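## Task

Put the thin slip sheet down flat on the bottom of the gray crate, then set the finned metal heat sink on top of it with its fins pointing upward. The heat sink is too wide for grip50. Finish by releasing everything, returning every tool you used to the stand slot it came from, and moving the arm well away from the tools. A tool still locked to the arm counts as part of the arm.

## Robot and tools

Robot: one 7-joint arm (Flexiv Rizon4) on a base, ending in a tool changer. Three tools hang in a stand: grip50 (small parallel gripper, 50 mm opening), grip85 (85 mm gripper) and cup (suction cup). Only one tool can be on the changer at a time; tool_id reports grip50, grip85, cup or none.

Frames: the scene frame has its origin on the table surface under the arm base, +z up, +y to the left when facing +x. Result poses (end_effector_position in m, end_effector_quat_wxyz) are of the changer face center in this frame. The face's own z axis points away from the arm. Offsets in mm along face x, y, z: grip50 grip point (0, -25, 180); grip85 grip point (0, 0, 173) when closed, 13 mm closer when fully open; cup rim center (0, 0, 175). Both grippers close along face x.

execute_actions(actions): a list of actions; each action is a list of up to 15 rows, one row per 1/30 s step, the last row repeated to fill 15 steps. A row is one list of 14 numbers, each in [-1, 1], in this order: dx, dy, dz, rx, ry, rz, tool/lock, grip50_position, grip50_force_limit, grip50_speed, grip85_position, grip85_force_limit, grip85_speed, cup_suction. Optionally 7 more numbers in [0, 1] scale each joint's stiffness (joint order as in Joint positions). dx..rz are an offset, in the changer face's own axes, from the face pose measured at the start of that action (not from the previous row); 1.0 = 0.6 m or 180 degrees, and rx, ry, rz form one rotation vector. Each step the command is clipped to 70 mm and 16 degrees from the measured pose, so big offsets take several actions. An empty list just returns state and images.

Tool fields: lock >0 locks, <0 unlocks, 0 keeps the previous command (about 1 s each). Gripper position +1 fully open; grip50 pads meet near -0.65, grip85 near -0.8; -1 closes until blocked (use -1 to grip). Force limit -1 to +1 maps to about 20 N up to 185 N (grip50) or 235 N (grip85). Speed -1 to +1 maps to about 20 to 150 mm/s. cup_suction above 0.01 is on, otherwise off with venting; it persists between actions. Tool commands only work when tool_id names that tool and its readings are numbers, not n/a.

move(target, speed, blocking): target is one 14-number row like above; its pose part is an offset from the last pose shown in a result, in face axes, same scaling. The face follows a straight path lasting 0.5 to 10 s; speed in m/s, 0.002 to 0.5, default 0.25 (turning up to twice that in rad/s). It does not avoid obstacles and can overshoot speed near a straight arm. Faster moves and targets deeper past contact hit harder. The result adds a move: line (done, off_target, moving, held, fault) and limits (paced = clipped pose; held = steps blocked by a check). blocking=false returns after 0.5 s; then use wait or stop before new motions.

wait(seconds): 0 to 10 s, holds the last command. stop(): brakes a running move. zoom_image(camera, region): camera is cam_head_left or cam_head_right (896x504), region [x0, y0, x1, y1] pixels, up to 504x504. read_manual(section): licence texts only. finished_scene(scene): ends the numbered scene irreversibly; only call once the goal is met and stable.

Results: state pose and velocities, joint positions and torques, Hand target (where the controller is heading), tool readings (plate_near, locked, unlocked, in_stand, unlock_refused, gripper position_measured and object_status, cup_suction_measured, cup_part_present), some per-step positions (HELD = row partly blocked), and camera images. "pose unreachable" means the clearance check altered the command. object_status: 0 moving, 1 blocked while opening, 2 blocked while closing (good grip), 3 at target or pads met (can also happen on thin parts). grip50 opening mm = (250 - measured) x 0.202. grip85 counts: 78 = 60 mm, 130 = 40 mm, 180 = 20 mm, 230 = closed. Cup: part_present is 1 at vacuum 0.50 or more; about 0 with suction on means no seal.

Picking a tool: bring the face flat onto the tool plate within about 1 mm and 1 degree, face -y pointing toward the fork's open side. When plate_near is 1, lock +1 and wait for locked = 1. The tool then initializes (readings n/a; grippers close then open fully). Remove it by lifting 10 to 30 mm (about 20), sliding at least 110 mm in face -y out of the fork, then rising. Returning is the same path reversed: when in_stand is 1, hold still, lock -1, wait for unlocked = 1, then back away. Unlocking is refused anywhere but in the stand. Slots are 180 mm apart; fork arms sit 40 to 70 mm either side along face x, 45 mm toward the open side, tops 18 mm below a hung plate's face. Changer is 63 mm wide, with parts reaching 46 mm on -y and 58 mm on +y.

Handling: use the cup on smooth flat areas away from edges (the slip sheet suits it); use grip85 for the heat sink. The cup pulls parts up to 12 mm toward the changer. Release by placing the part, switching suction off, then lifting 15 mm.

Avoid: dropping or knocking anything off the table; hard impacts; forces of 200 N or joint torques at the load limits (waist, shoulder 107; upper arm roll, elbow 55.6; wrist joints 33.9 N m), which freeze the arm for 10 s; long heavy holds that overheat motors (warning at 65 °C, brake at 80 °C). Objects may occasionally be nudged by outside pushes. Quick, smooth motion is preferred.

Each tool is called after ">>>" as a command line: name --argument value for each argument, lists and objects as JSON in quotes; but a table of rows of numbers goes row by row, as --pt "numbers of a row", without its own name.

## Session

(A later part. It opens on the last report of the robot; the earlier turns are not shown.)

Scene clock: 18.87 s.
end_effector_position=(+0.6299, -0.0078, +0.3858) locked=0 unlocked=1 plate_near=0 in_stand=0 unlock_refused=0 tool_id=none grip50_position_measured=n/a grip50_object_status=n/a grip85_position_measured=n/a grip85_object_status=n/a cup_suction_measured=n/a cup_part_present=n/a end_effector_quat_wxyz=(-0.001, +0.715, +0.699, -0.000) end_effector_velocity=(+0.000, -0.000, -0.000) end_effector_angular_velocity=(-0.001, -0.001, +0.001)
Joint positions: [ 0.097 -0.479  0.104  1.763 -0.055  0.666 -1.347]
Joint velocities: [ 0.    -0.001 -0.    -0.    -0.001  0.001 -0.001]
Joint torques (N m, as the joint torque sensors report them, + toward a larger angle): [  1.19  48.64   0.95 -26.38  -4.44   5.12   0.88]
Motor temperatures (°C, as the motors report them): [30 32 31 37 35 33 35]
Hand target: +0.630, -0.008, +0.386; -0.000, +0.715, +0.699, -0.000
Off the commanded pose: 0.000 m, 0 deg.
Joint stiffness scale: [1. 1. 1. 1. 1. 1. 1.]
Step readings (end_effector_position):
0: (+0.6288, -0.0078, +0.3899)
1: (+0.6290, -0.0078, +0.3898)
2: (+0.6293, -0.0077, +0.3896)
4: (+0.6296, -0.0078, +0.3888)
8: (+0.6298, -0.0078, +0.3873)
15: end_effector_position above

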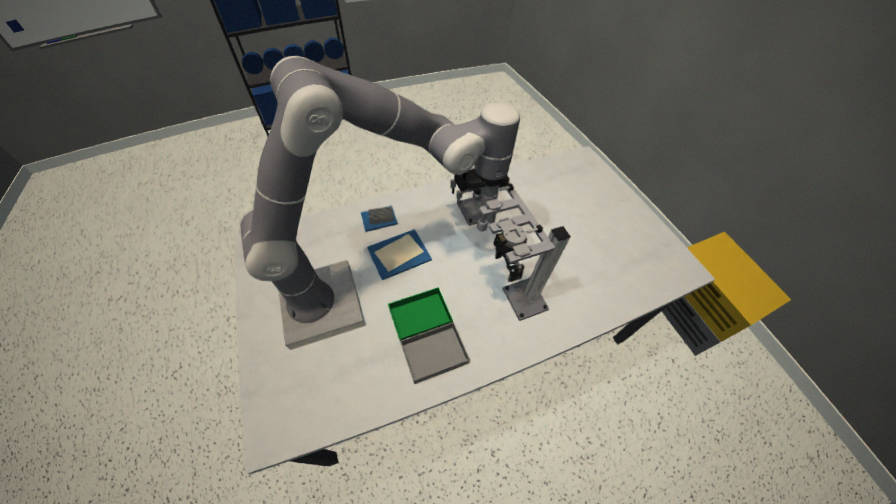

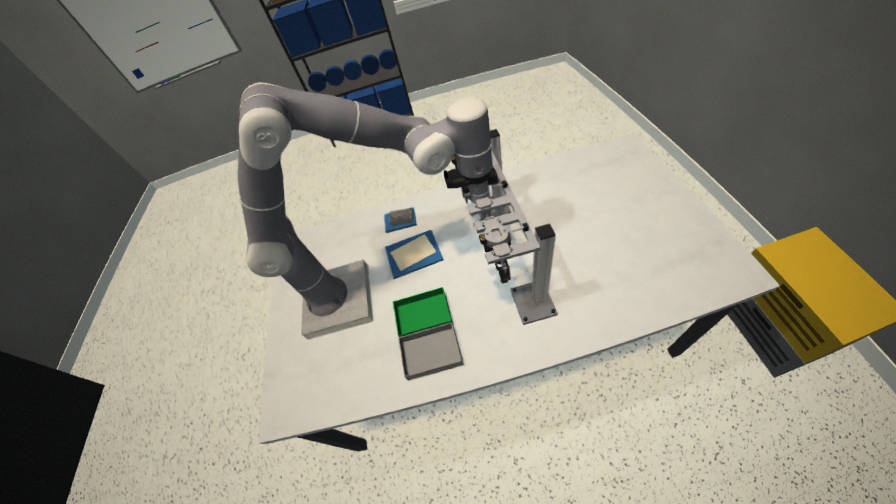

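>>> execute_actions --actions '[[[0,0,0.0008,0,0,0,0,1,0,0,1,0,0,0],[0,0,0.0016,0,0,0,0,1,0,0,1,0,0,0],[0,0,0.0024,0,0,0,0,1,0,0,1,0,0,0],[0,0,0.0032,0,0,0,0,1,0,0,1,0,0,0],[0,0,0.004,0,0,0,0,1,0,0,1,0,0,0],[0,0,0.0048,0,0,0,0,1,0,0,1,0,0,0],[0,0,0.0056,0,0,0,0,1,0,0,1,0,0,0],[0,0,0.0064,0,0,0,0,1,0,0,1,0,0,0],[0,0,0.0072,0,0,0,0,1,0,0,1,0,0,0],[0,0,0.008,0,0,0,0,1,0,0,1,0,0,0]]]'

Scene clock: 19.60 s.
end_effector_position=(+0.6301, -0.0079, +0.3817) locked=0 unlocked=1 plate_near=1 in_stand=1 unlock_refused=0 tool_id=none grip50_position_measured=n/a grip50_object_status=n/a grip85_position_measured=n/a grip85_object_status=n/a cup_suction_measured=n/a cup_part_present=n/a end_effector_quat_wxyz=(-0.000, +0.715, +0.699, +0.000) end_effector_velocity=(+0.000, +0.000, +0.000) end_effector_angular_velocity=(-0.000, -0.001, -0.000)
Joint positions: [ 0.098 -0.485  0.104  1.767 -0.056  0.676 -1.347]
Joint velocities: [ 0.    -0.     0.     0.    -0.001  0.001  0.001]
Joint torques (N m, as the joint torque sensors report them, + toward a larger angle): [  0.9   45.39   1.5  -24.41  -3.97   4.97   1.04]
Motor temperatures (°C, as the motors report them): [30 32 31 37 35 33 35]
Hand target: +0.630, -0.008, +0.381; -0.001, +0.715, +0.699, -0.000
Off the commanded pose: 0.001 m, 0 deg.
Joint stiffness scale: [1. 1. 1. 1. 1. 1. 1.]
Step readings (end_effector_position):
0: (+0.6299, -0.0078, +0.3858)
1: (+0.6299, -0.0078, +0.3857)
2: (+0.6299, -0.0078, +0.3855)
4: (+0.6299, -0.0079, +0.3848)
8: (+0.6299, -0.0079, +0.3829)
15: end_effector_position above

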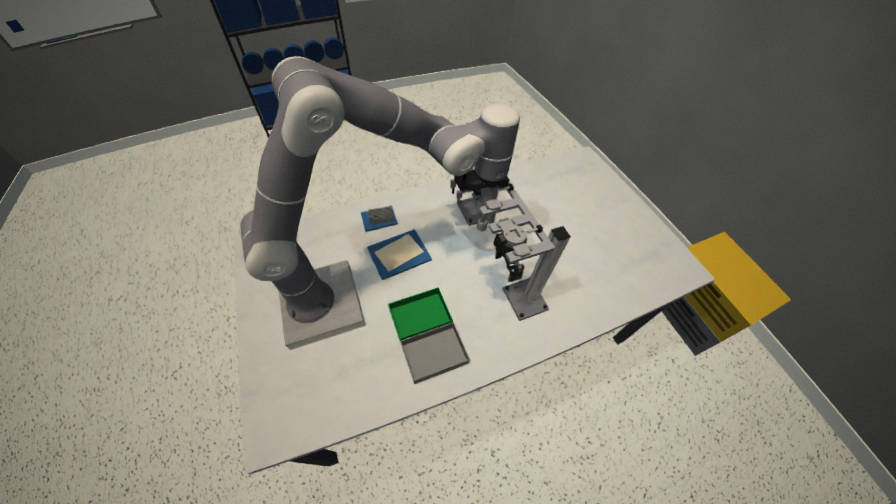

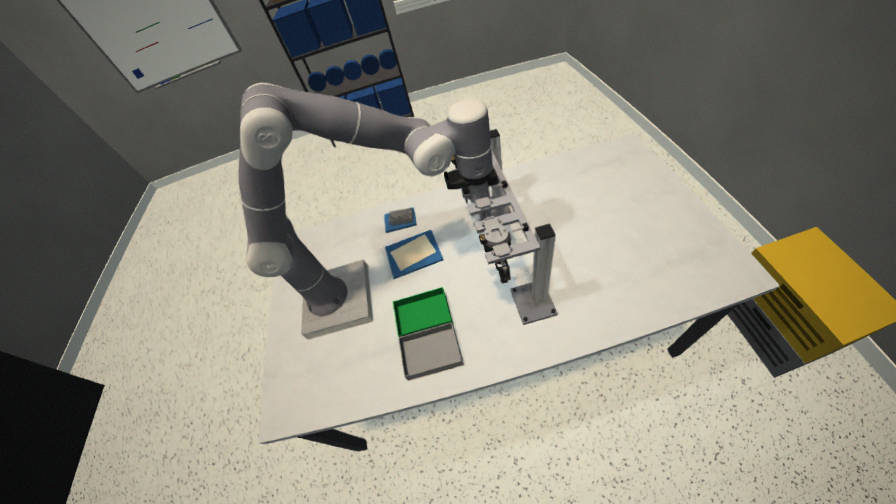

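>>> execute_actions --actions '[[[0,0,0.0008,0,0,0,1,1,0,0,1,0,0,0]]]'

Scene clock: 20.27 s.
end_effector_position=(+0.6302, -0.0079, +0.3817) locked=0 unlocked=0 plate_near=1 in_stand=1 unlock_refused=0 tool_id=none grip50_position_measured=n/a grip50_object_status=n/a grip85_position_measured=n/a grip85_object_status=n/a cup_suction_measured=n/a cup_part_present=n/a end_effector_quat_wxyz=(-0.000, +0.715, +0.699, +0.000) end_effector_velocity=(+0.000, -0.000, +0.000) end_effector_angular_velocity=(-0.000, -0.000, +0.000)
Joint positions: [ 0.098 -0.485  0.104  1.767 -0.056  0.677 -1.347]
Joint velocities: [ 0.  0. -0. -0.  0.  0. -0.]
Joint torques (N m, as the joint torque sensors report them, + toward a larger angle): [ -0.01  46.01   1.39 -25.23  -4.06   4.88   0.2 ]
Motor temperatures (°C, as the motors report them): [30 33 31 38 35 34 35]
Hand target: +0.630, -0.008, +0.381; -0.000, +0.715, +0.699, +0.000
Off the commanded pose: 0.001 m, 0 deg.
Joint stiffness scale: [1. 1. 1. 1. 1. 1. 1.]
Step readings (end_effector_position):
0: (+0.6301, -0.0079, +0.3816)
1: (+0.6301, -0.0079, +0.3817)
2: (+0.6301, -0.0079, +0.3817)
4: (+0.6302, -0.0079, +0.3817)
8: (+0.6302, -0.0079, +0.3817)
15: end_effector_position above

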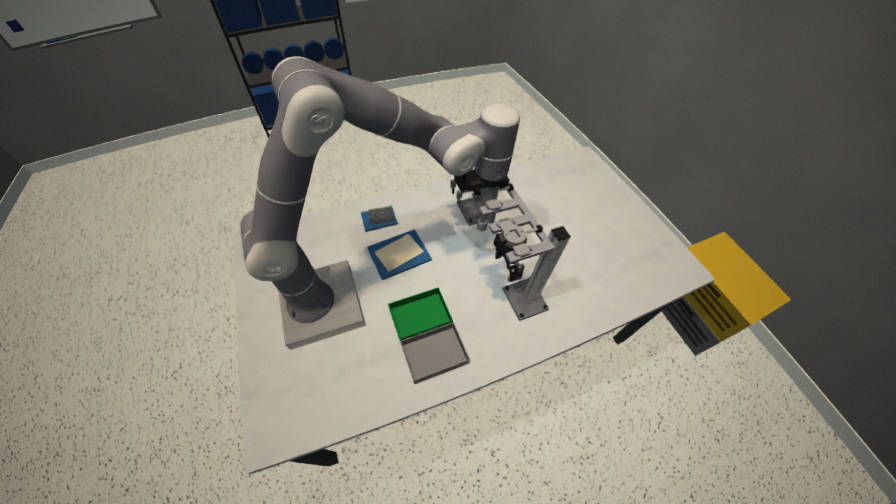

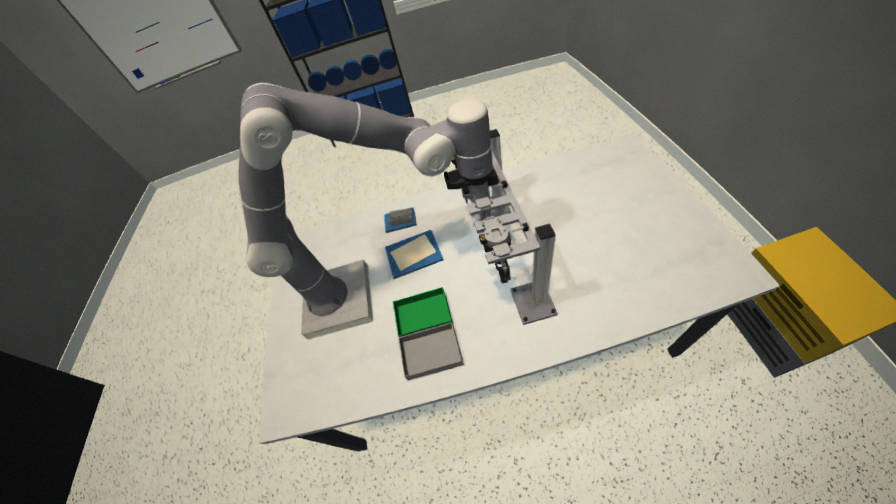

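>>> execute_actions --actions '[]'

Scene clock: 23.50 s.
end_effector_position=(+0.6303, -0.0079, +0.3818) locked=1 unlocked=0 plate_near=1 in_stand=1 unlock_refused=0 tool_id=cup grip50_position_measured=n/a grip50_object_status=n/a grip85_position_measured=n/a grip85_object_status=n/a cup_suction_measured=0.00 cup_part_present=0 end_effector_quat_wxyz=(+0.000, +0.715, +0.699, +0.000) end_effector_velocity=(+0.000, +0.000, +0.000) end_effector_angular_velocity=(-0.001, -0.000, +0.000)
Joint positions: [ 0.098 -0.485  0.104  1.767 -0.057  0.677 -1.347]
Joint velocities: [ 0.    -0.     0.    -0.    -0.001 -0.     0.   ]
Joint torques (N m, as the joint torque sensors report them, + toward a larger angle): [ -0.07  49.88   1.65 -28.22  -4.07   5.64   0.38]
Motor temperatures (°C, as the motors report them): [30 33 31 38 35 34 35]
Hand target: +0.630, -0.008, +0.381; -0.000, +0.715, +0.699, +0.000
Off the commanded pose: 0.001 m, 0 deg.
Joint stiffness scale: [1. 1. 1. 1. 1. 1. 1.]

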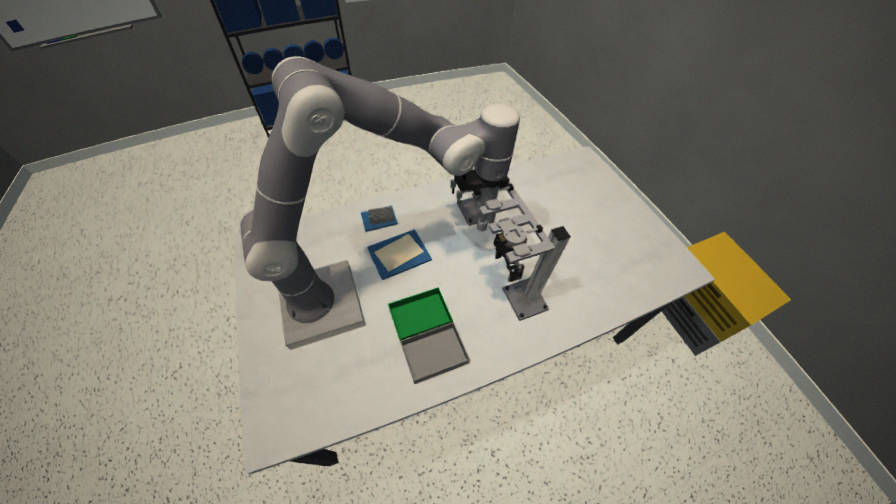

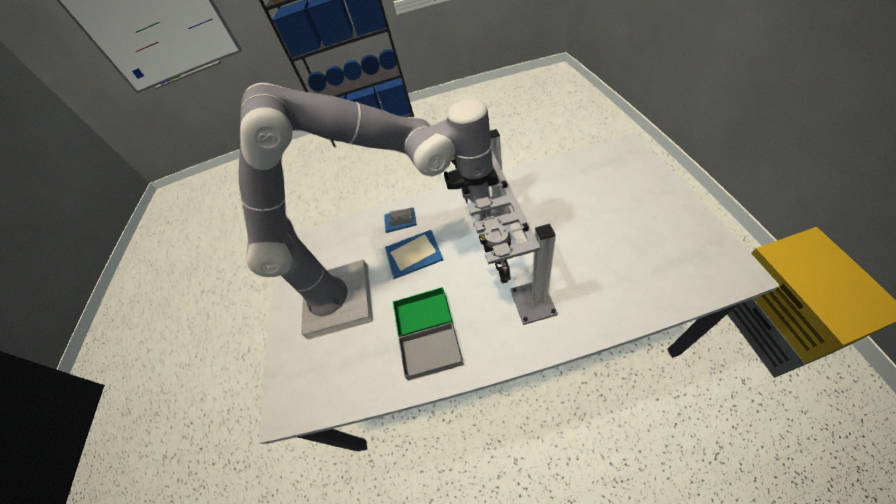

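>>> move --target '[0, 0, -0.0333, 0, 0, 0, 0, 1, 0, 0, 1, 0, 0, 0]' --speed 0.06

>>> move --target '[0, -0.21, 0, 0, 0, 0, 0, 1, 0, 0, 1, 0, 0, 0]' --speed 0.2

Scene clock: 24.60 s.
end_effector_position=(+0.6303, -0.0079, +0.4018) locked=1 unlocked=0 plate_near=1 in_stand=0 unlock_refused=0 tool_id=cup grip50_position_measured=n/a grip50_object_status=n/a grip85_position_measured=n/a grip85_object_status=n/a cup_suction_measured=0.00 cup_part_present=0 end_effector_quat_wxyz=(+0.000, +0.715, +0.699, +0.000) end_effector_velocity=(-0.000, -0.000, -0.000) end_effector_angular_velocity=(-0.000, +0.001, -0.001)
Joint positions: [ 0.095 -0.457  0.107  1.749 -0.054  0.632 -1.348]
Joint velocities: [ 0.    -0.    -0.     0.     0.    -0.001  0.001]
Joint torques (N m, as the joint torque sensors report them, + toward a larger angle): [ -1.78  54.03   2.59 -31.52  -4.44   4.34  -0.7 ]
Motor temperatures (°C, as the motors report them): [30 33 31 38 35 34 35]
Hand target: +0.630, -0.008, +0.402; +0.000, +0.715, +0.699, +0.000
Off the commanded pose: 0.000 m, 0 deg.
Joint stiffness scale: [1. 1. 1. 1. 1. 1. 1.]
move: done

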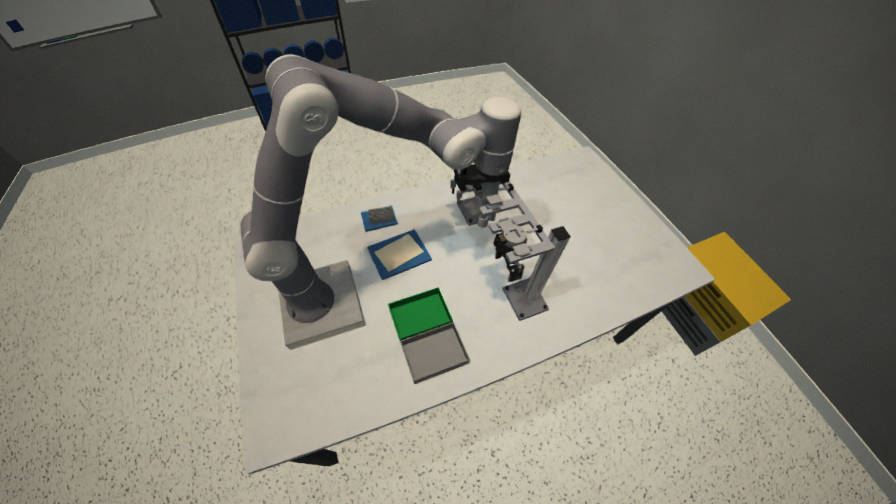

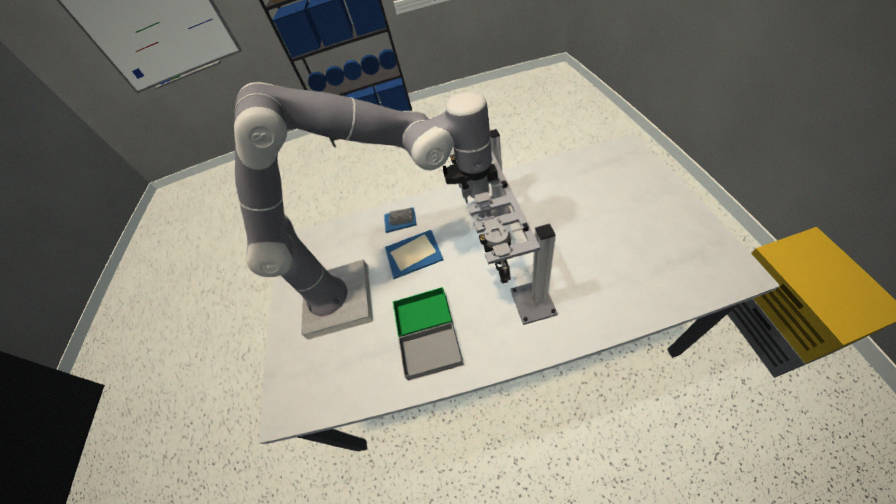

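Scene clock: 25.63 s.
end_effector_position=(+0.5043, -0.0050, +0.4010) locked=1 unlocked=0 plate_near=1 in_stand=0 unlock_refused=0 tool_id=cup grip50_position_measured=n/a grip50_object_status=n/a grip85_position_measured=n/a grip85_object_status=n/a cup_suction_measured=0.00 cup_part_present=0 end_effector_quat_wxyz=(+0.000, +0.715, +0.700, +0.000) end_effector_velocity=(-0.000, -0.000, -0.000) end_effector_angular_velocity=(-0.000, +0.001, +0.000)
Joint positions: [ 0.082 -0.196  0.157  2.132 -0.037  0.753 -1.311]
Joint velocities: [-0.     0.     0.     0.001 -0.    -0.    -0.   ]
Joint torques (N m, as the joint torque sensors report them, + toward a larger angle): [ -0.02  39.96   1.03 -28.53  -3.86   6.08   1.22]
Motor temperatures (°C, as the motors report them): [30 33 31 38 35 34 35]
Hand target: +0.504, -0.005, +0.401; +0.000, +0.715, +0.699, +0.000
Off the commanded pose: 0.001 m, 0 deg.
Joint stiffness scale: [1. 1. 1. 1. 1. 1. 1.]
move: done

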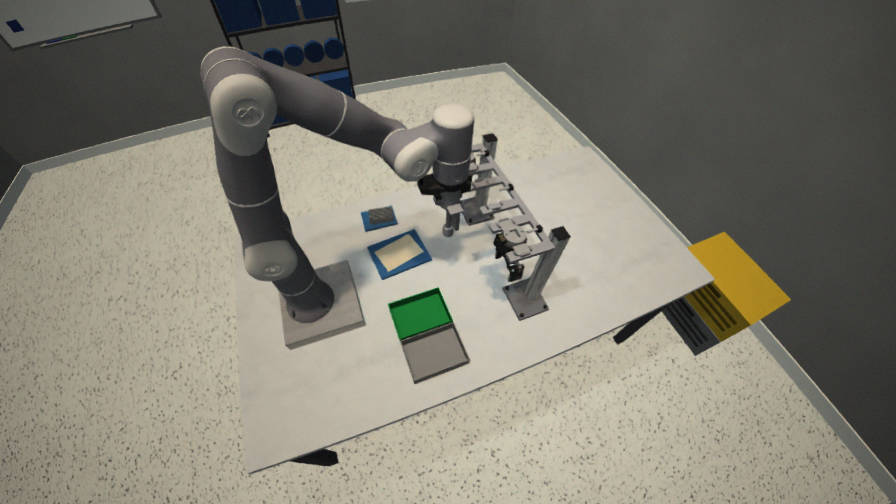

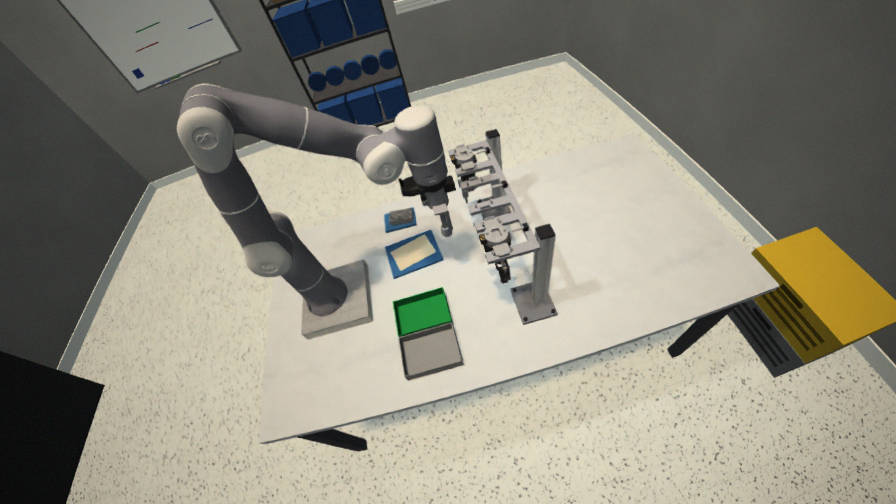

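>>> move --target '[0.23, -0.2673, 0.31, 0, 0, -0.0883, 0, 1, 0, 0, 1, 0, 0, 0]' --speed 0.3

>>> zoom_image --camera "cam_head_left" --region '[355, 200, 445, 290]'

>>> zoom_image --camera "cam_head_right" --region '[370, 200, 460, 290]'

Scene clock: 27.90 s.
end_effector_position=(+0.3484, +0.1363, +0.2147) locked=1 unlocked=0 plate_near=1 in_stand=0 unlock_refused=0 tool_id=cup grip50_position_measured=n/a grip50_object_status=n/a grip85_position_measured=n/a grip85_object_status=n/a cup_suction_measured=0.00 cup_part_present=0 end_effector_quat_wxyz=(+0.001, +0.611, +0.792, -0.000) end_effector_velocity=(+0.001, -0.000, +0.000) end_effector_angular_velocity=(-0.001, -0.004, -0.000)
Joint positions: [ 0.576 -0.508  0.002  2.634 -0.353  1.572 -0.919]
Joint velocities: [ 0.008 -0.001 -0.009  0.001 -0.     0.005  0.   ]
Joint torques (N m, as the joint torque sensors report them, + toward a larger angle): [ 1.42 33.43 -0.32 -7.75  0.05  6.38  1.22]
Motor temperatures (°C, as the motors report them): [30 33 31 38 35 34 35]
Hand target: +0.348, +0.136, +0.215; +0.002, +0.611, +0.792, -0.000
Off the commanded pose: 0.001 m, 0 deg.
Joint stiffness scale: [1. 1. 1. 1. 1. 1. 1.]
move: done

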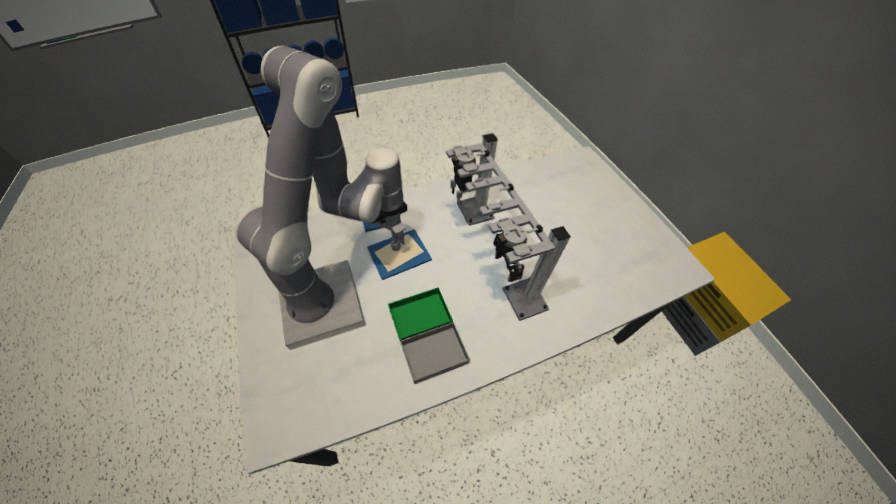

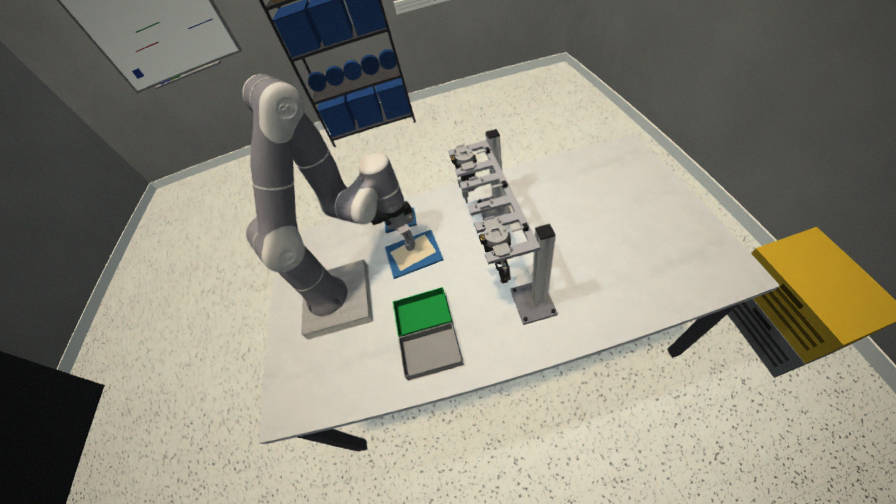

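Region (355, 200, 445, 290) of cam_head_left's 896x504 image, scaled by 5.600, with more detail than that image has.

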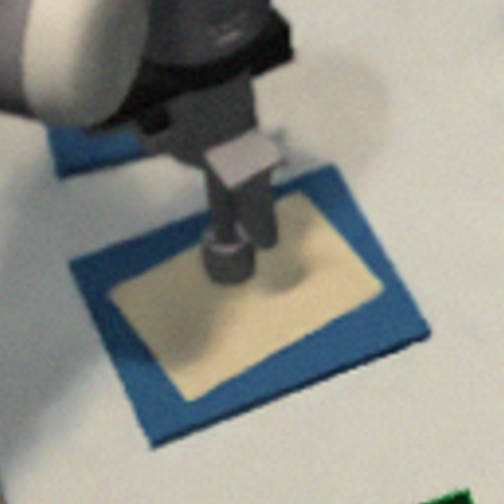

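Region (370, 200, 460, 290) of cam_head_right's 896x504 image, scaled by 5.600, with more detail than that image has.

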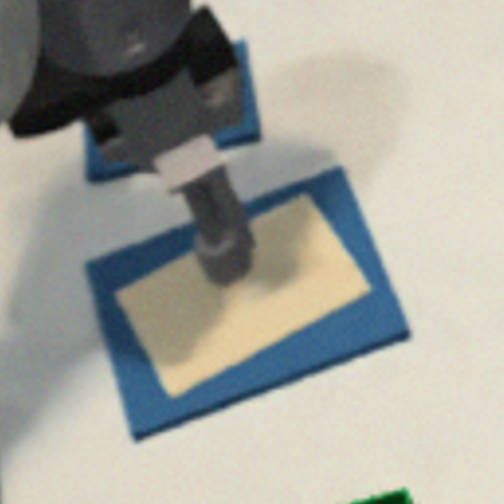

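>>> move --target '[-0.0042, 0.0092, 0.0412, 0, 0, 0, 0, 1, 0, 0, 1, 0, 0, 1]' --speed 0.05

>>> zoom_image --camera "cam_head_left" --region '[355, 200, 445, 290]'

>>> zoom_image --camera "cam_head_right" --region '[370, 200, 460, 290]'

Scene clock: 39.40 s.
end_effector_position=(+0.3530, +0.1351, +0.1946) locked=1 unlocked=0 plate_near=1 in_stand=0 unlock_refused=0 tool_id=cup grip50_position_measured=n/a grip50_object_status=n/a grip85_position_measured=n/a grip85_object_status=n/a cup_suction_measured=0.95 cup_part_present=1 end_effector_quat_wxyz=(+0.001, +0.612, +0.791, +0.002) end_effector_velocity=(-0.000, -0.000, -0.000) end_effector_angular_velocity=(-0.000, +0.000, +0.001)
Joint positions: [ 0.609 -0.592 -0.044  2.62  -0.353  1.65  -0.924]
Joint velocities: [ 0.     0.    -0.     0.     0.    -0.    -0.001]
Joint torques (N m, as the joint torque sensors report them, + toward a larger angle): [ -0.55  15.79  -0.48 -17.55  -1.81   3.7    0.31]
Motor temperatures (°C, as the motors report them): [30 33 31 38 35 34 35]
Hand target: +0.354, +0.135, +0.194; +0.001, +0.611, +0.792, +0.001
Off the commanded pose: 0.005 m, 0 deg.
Joint stiffness scale: [1. 1. 1. 1. 1. 1. 1.]
FORCE FAULT: contact force on the arm reached its limit, and the arm stopped for 10 seconds. The contact can be on any part of the arm, not only on its tool. That time counts as 20 of the actions that you can send in this scene. The arm's remaining commands of this call were not run. The arm holds still and accepts commands again. Move the arm away from the contact; if what it grips holds it there, let go first. Pushing or pulling that hard again can fault the arm again.
move: fault

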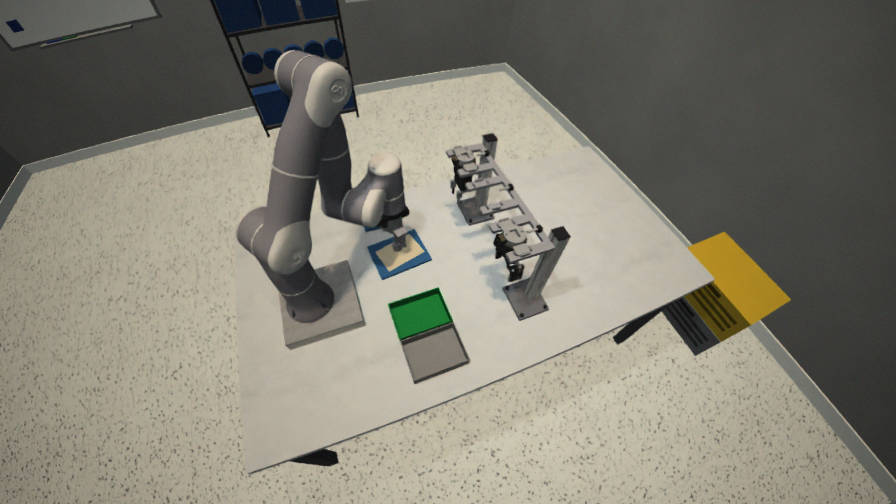

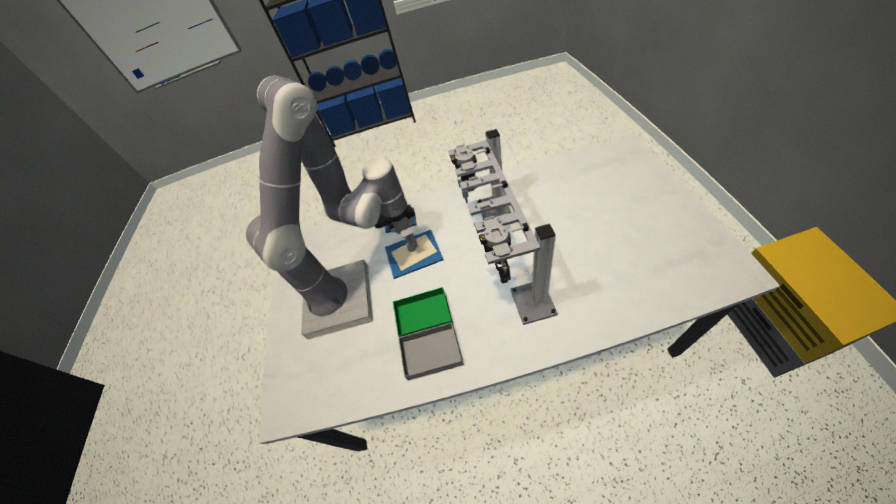

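Region (355, 200, 445, 290) of cam_head_left's 896x504 image, scaled by 5.600, with more detail than that image has.

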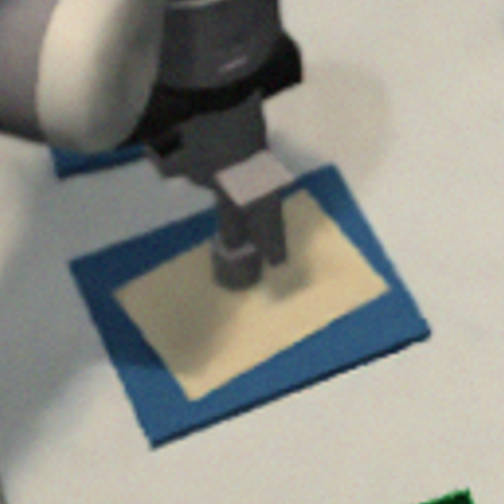

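Region (370, 200, 460, 290) of cam_head_right's 896x504 image, scaled by 5.600, with more detail than that image has.

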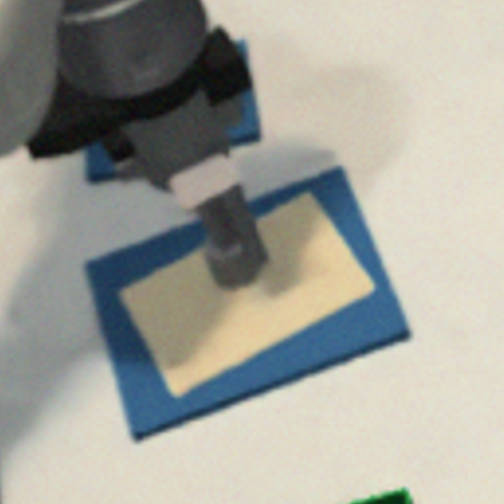

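>>> move --target '[0, 0, -0.06, 0, 0, 0, 0, 1, 0, 0, 1, 0, 0, 1]' --speed 0.1

Scene clock: 41.07 s.
end_effector_position=(+0.3527, +0.1349, +0.2304) locked=1 unlocked=0 plate_near=1 in_stand=0 unlock_refused=0 tool_id=cup grip50_position_measured=n/a grip50_object_status=n/a grip85_position_measured=n/a grip85_object_status=n/a cup_suction_measured=0.95 cup_part_present=1 end_effector_quat_wxyz=(+0.001, +0.612, +0.791, +0.002) end_effector_velocity=(-0.000, +0.000, +0.000) end_effector_angular_velocity=(+0.001, +0.002, -0.001)
Joint positions: [ 0.512 -0.451  0.06   2.623 -0.349  1.502 -0.933]
Joint velocities: [-0.006  0.001  0.006 -0.001 -0.    -0.003  0.001]
Joint torques (N m, as the joint torque sensors report them, + toward a larger angle): [ -1.69  34.14   2.34 -11.42  -0.55   4.41  -0.59]
Motor temperatures (°C, as the motors report them): [30 33 31 38 35 34 35]
Hand target: +0.353, +0.135, +0.230; +0.001, +0.612, +0.791, +0.002
Off the commanded pose: 0.000 m, 0 deg.
Joint stiffness scale: [1. 1. 1. 1. 1. 1. 1.]
move: done

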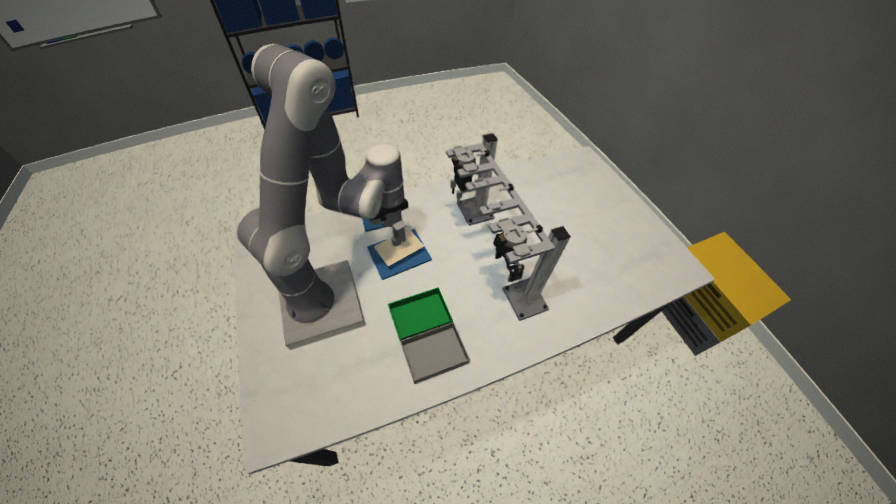

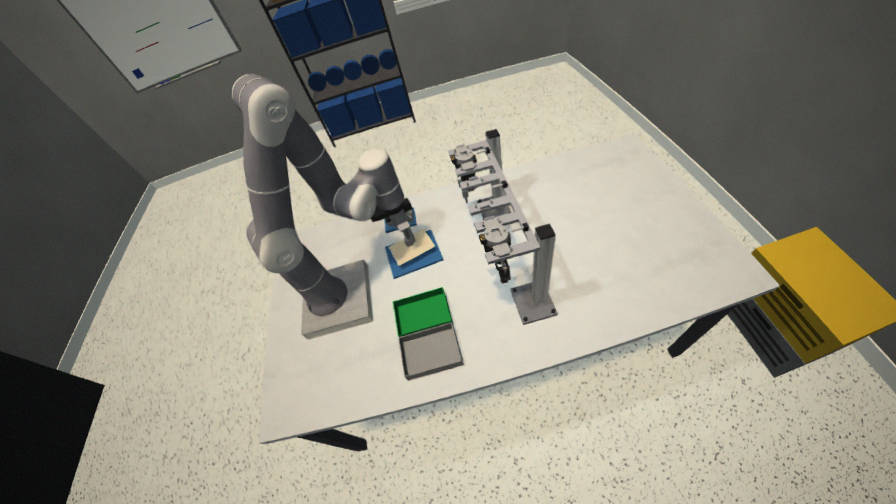

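>>> move --target '[-0.379, 0.0348, -0.066, 0.0014, 0, 0.088, 0, 1, 0, 0, 1, 0, 0, 1]' --speed 0.25

Scene clock: 44.63 s.
end_effector_position=(+0.4291, -0.0794, +0.2697) locked=1 unlocked=0 plate_near=1 in_stand=0 unlock_refused=0 tool_id=cup grip50_position_measured=n/a grip50_object_status=n/a grip85_position_measured=n/a grip85_object_status=n/a cup_suction_measured=0.95 cup_part_present=1 end_effector_quat_wxyz=(-0.001, +0.715, +0.699, +0.000) end_effector_velocity=(+0.001, -0.000, +0.000) end_effector_angular_velocity=(+0.001, -0.000, -0.001)
Joint positions: [-0.084 -0.388  0.151  2.421 -0.153  1.227 -1.37 ]
Joint velocities: [-0.002 -0.     0.001 -0.002  0.    -0.002 -0.001]
Joint torques (N m, as the joint torque sensors report them, + toward a larger angle): [ -2.    36.78   2.85 -18.    -1.82   4.7   -0.7 ]
Motor temperatures (°C, as the motors report them): [30 33 31 38 35 34 35]
Hand target: +0.429, -0.080, +0.270; -0.001, +0.715, +0.699, +0.000
Off the commanded pose: 0.001 m, 0 deg.
Joint stiffness scale: [1. 1. 1. 1. 1. 1. 1.]
move: done

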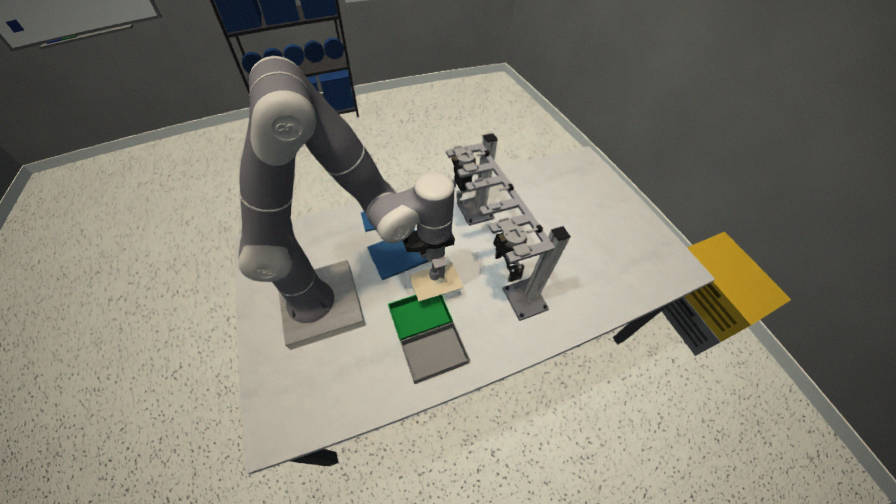

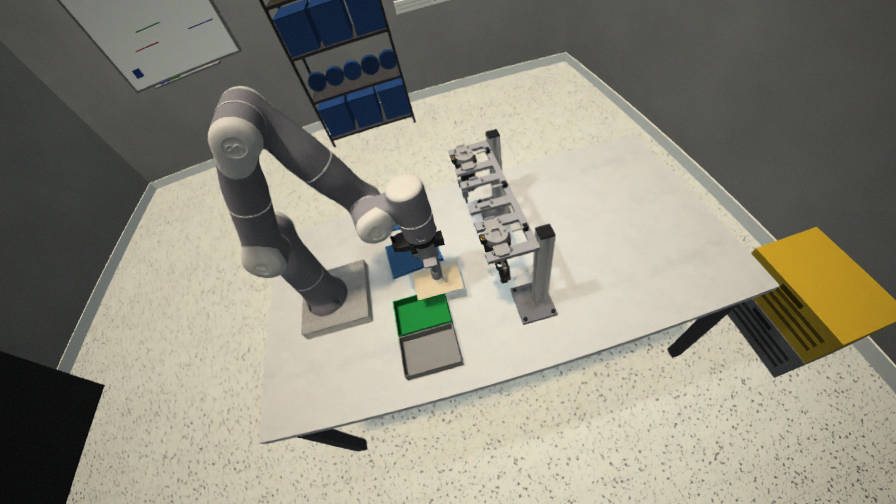

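>>> move --target '[-0.3528, -0.1335, 0.0412, 0, 0, 0, 0, 1, 0, 0, 1, 0, 0, 1]' --speed 0.25

>>> zoom_image --camera "cam_head_left" --region '[385, 290, 485, 390]'

>>> zoom_image --camera "cam_head_right" --region '[385, 290, 485, 390]'

Scene clock: 46.60 s.
end_effector_position=(+0.3441, -0.2883, +0.2442) locked=1 unlocked=0 plate_near=1 in_stand=0 unlock_refused=0 tool_id=cup grip50_position_measured=n/a grip50_object_status=n/a grip85_position_measured=n/a grip85_object_status=n/a cup_suction_measured=0.95 cup_part_present=1 end_effector_quat_wxyz=(-0.002, +0.715, +0.699, +0.001) end_effector_velocity=(-0.000, -0.000, -0.000) end_effector_angular_velocity=(+0.001, -0.000, -0.001)
Joint positions: [-0.531 -0.477  0.084  2.388 -0.12   1.284 -1.911]
Joint velocities: [-0.003 -0.     0.003 -0.001  0.    -0.001 -0.   ]
Joint torques (N m, as the joint torque sensors report them, + toward a larger angle): [ -1.34  39.17   2.51 -16.53  -1.55   4.44  -0.71]
Motor temperatures (°C, as the motors report them): [30 33 31 38 35 34 35]
Hand target: +0.344, -0.288, +0.244; -0.002, +0.715, +0.699, +0.001
Off the commanded pose: 0.001 m, 0 deg.
Joint stiffness scale: [1. 1. 1. 1. 1. 1. 1.]
move: done

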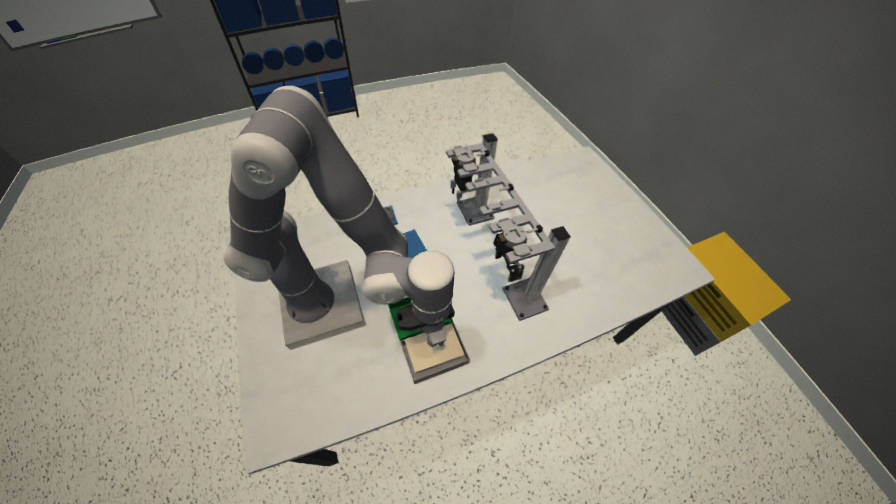

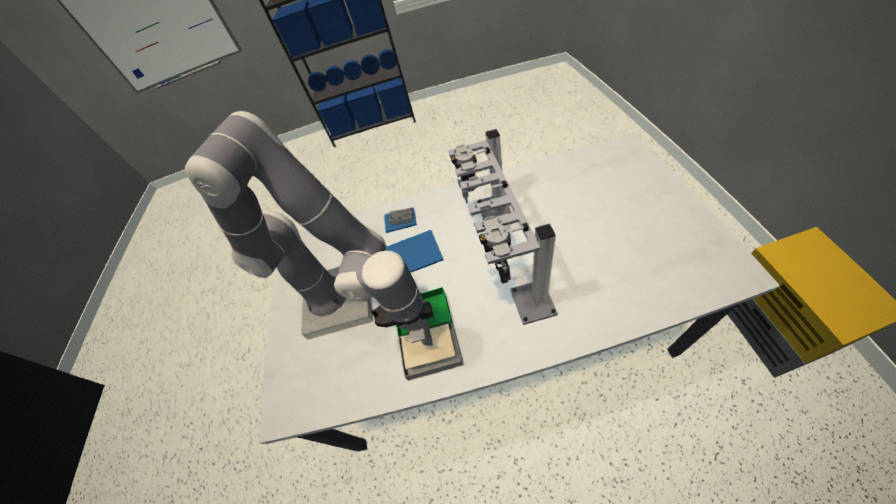

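Region (385, 290, 485, 390) of cam_head_left's 896x504 image, scaled by 5.040, with more detail than that image has.

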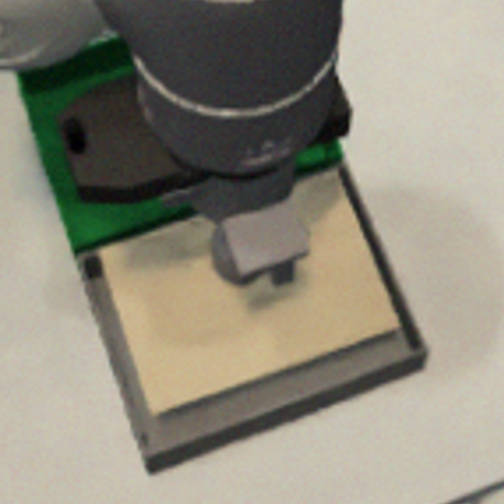

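Region (385, 290, 485, 390) of cam_head_right's 896x504 image, scaled by 5.040, with more detail than that image has.

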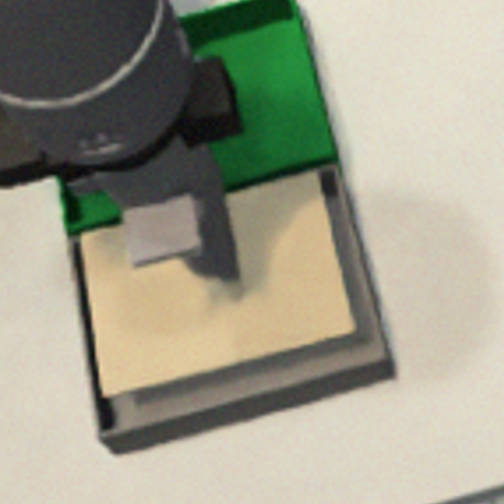

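>>> move --target '[-0.0025, 0.001, 0.0637, 0, 0, 0, 0, 1, 0, 0, 1, 0, 0, 1]' --speed 0.07

>>> zoom_image --camera "cam_head_left" --region '[385, 290, 485, 390]'

>>> zoom_image --camera "cam_head_right" --region '[385, 290, 485, 390]'

Scene clock: 48.93 s.
end_effector_position=(+0.3447, -0.2897, +0.2060) locked=1 unlocked=0 plate_near=1 in_stand=0 unlock_refused=0 tool_id=cup grip50_position_measured=n/a grip50_object_status=n/a grip85_position_measured=n/a grip85_object_status=n/a cup_suction_measured=0.95 cup_part_present=1 end_effector_quat_wxyz=(-0.002, +0.715, +0.699, +0.001) end_effector_velocity=(+0.000, +0.000, -0.000) end_effector_angular_velocity=(-0.000, -0.000, -0.001)
Joint positions: [-0.506 -0.595  0.05   2.379 -0.134  1.394 -1.903]
Joint velocities: [ 0.001 -0.001 -0.001 -0.     0.     0.001  0.001]
Joint torques (N m, as the joint torque sensors report them, + toward a larger angle): [  1.34  40.85   0.62 -13.47  -1.35   6.14   0.85]
Motor temperatures (°C, as the motors report them): [30 33 31 38 35 34 35]
Hand target: +0.345, -0.290, +0.206; -0.001, +0.715, +0.699, +0.001
Off the commanded pose: 0.000 m, 0 deg.
Joint stiffness scale: [1. 1. 1. 1. 1. 1. 1.]
move: done

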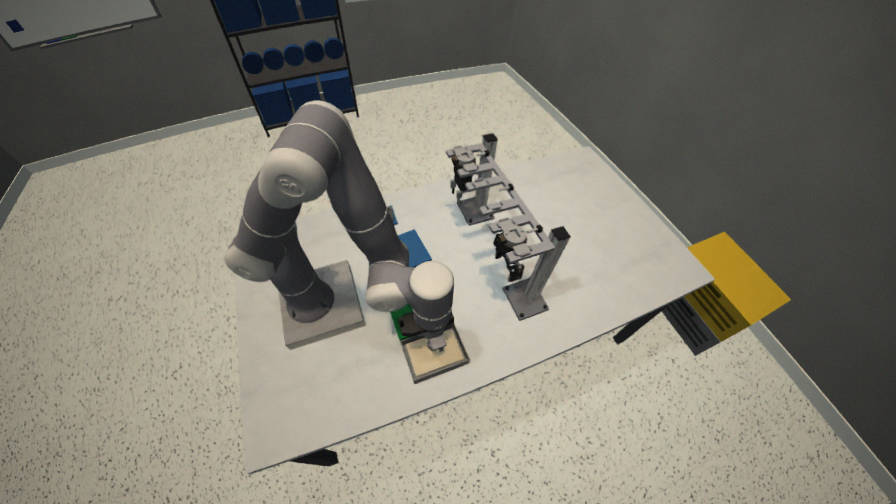

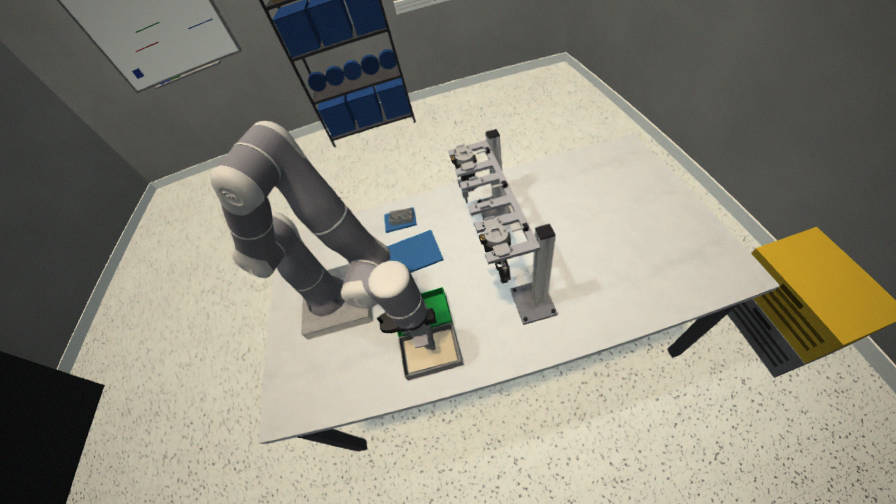

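Region (385, 290, 485, 390) of cam_head_left's 896x504 image, scaled by 5.040, with more detail than that image has.

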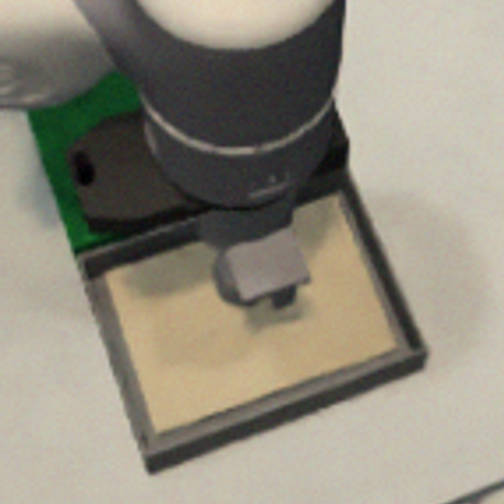

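Region (385, 290, 485, 390) of cam_head_right's 896x504 image, scaled by 5.040, with more detail than that image has.

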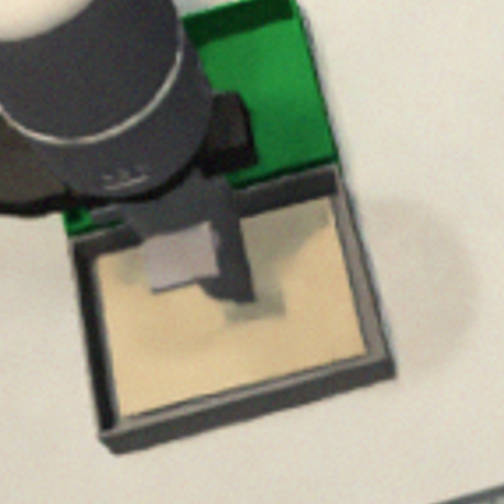

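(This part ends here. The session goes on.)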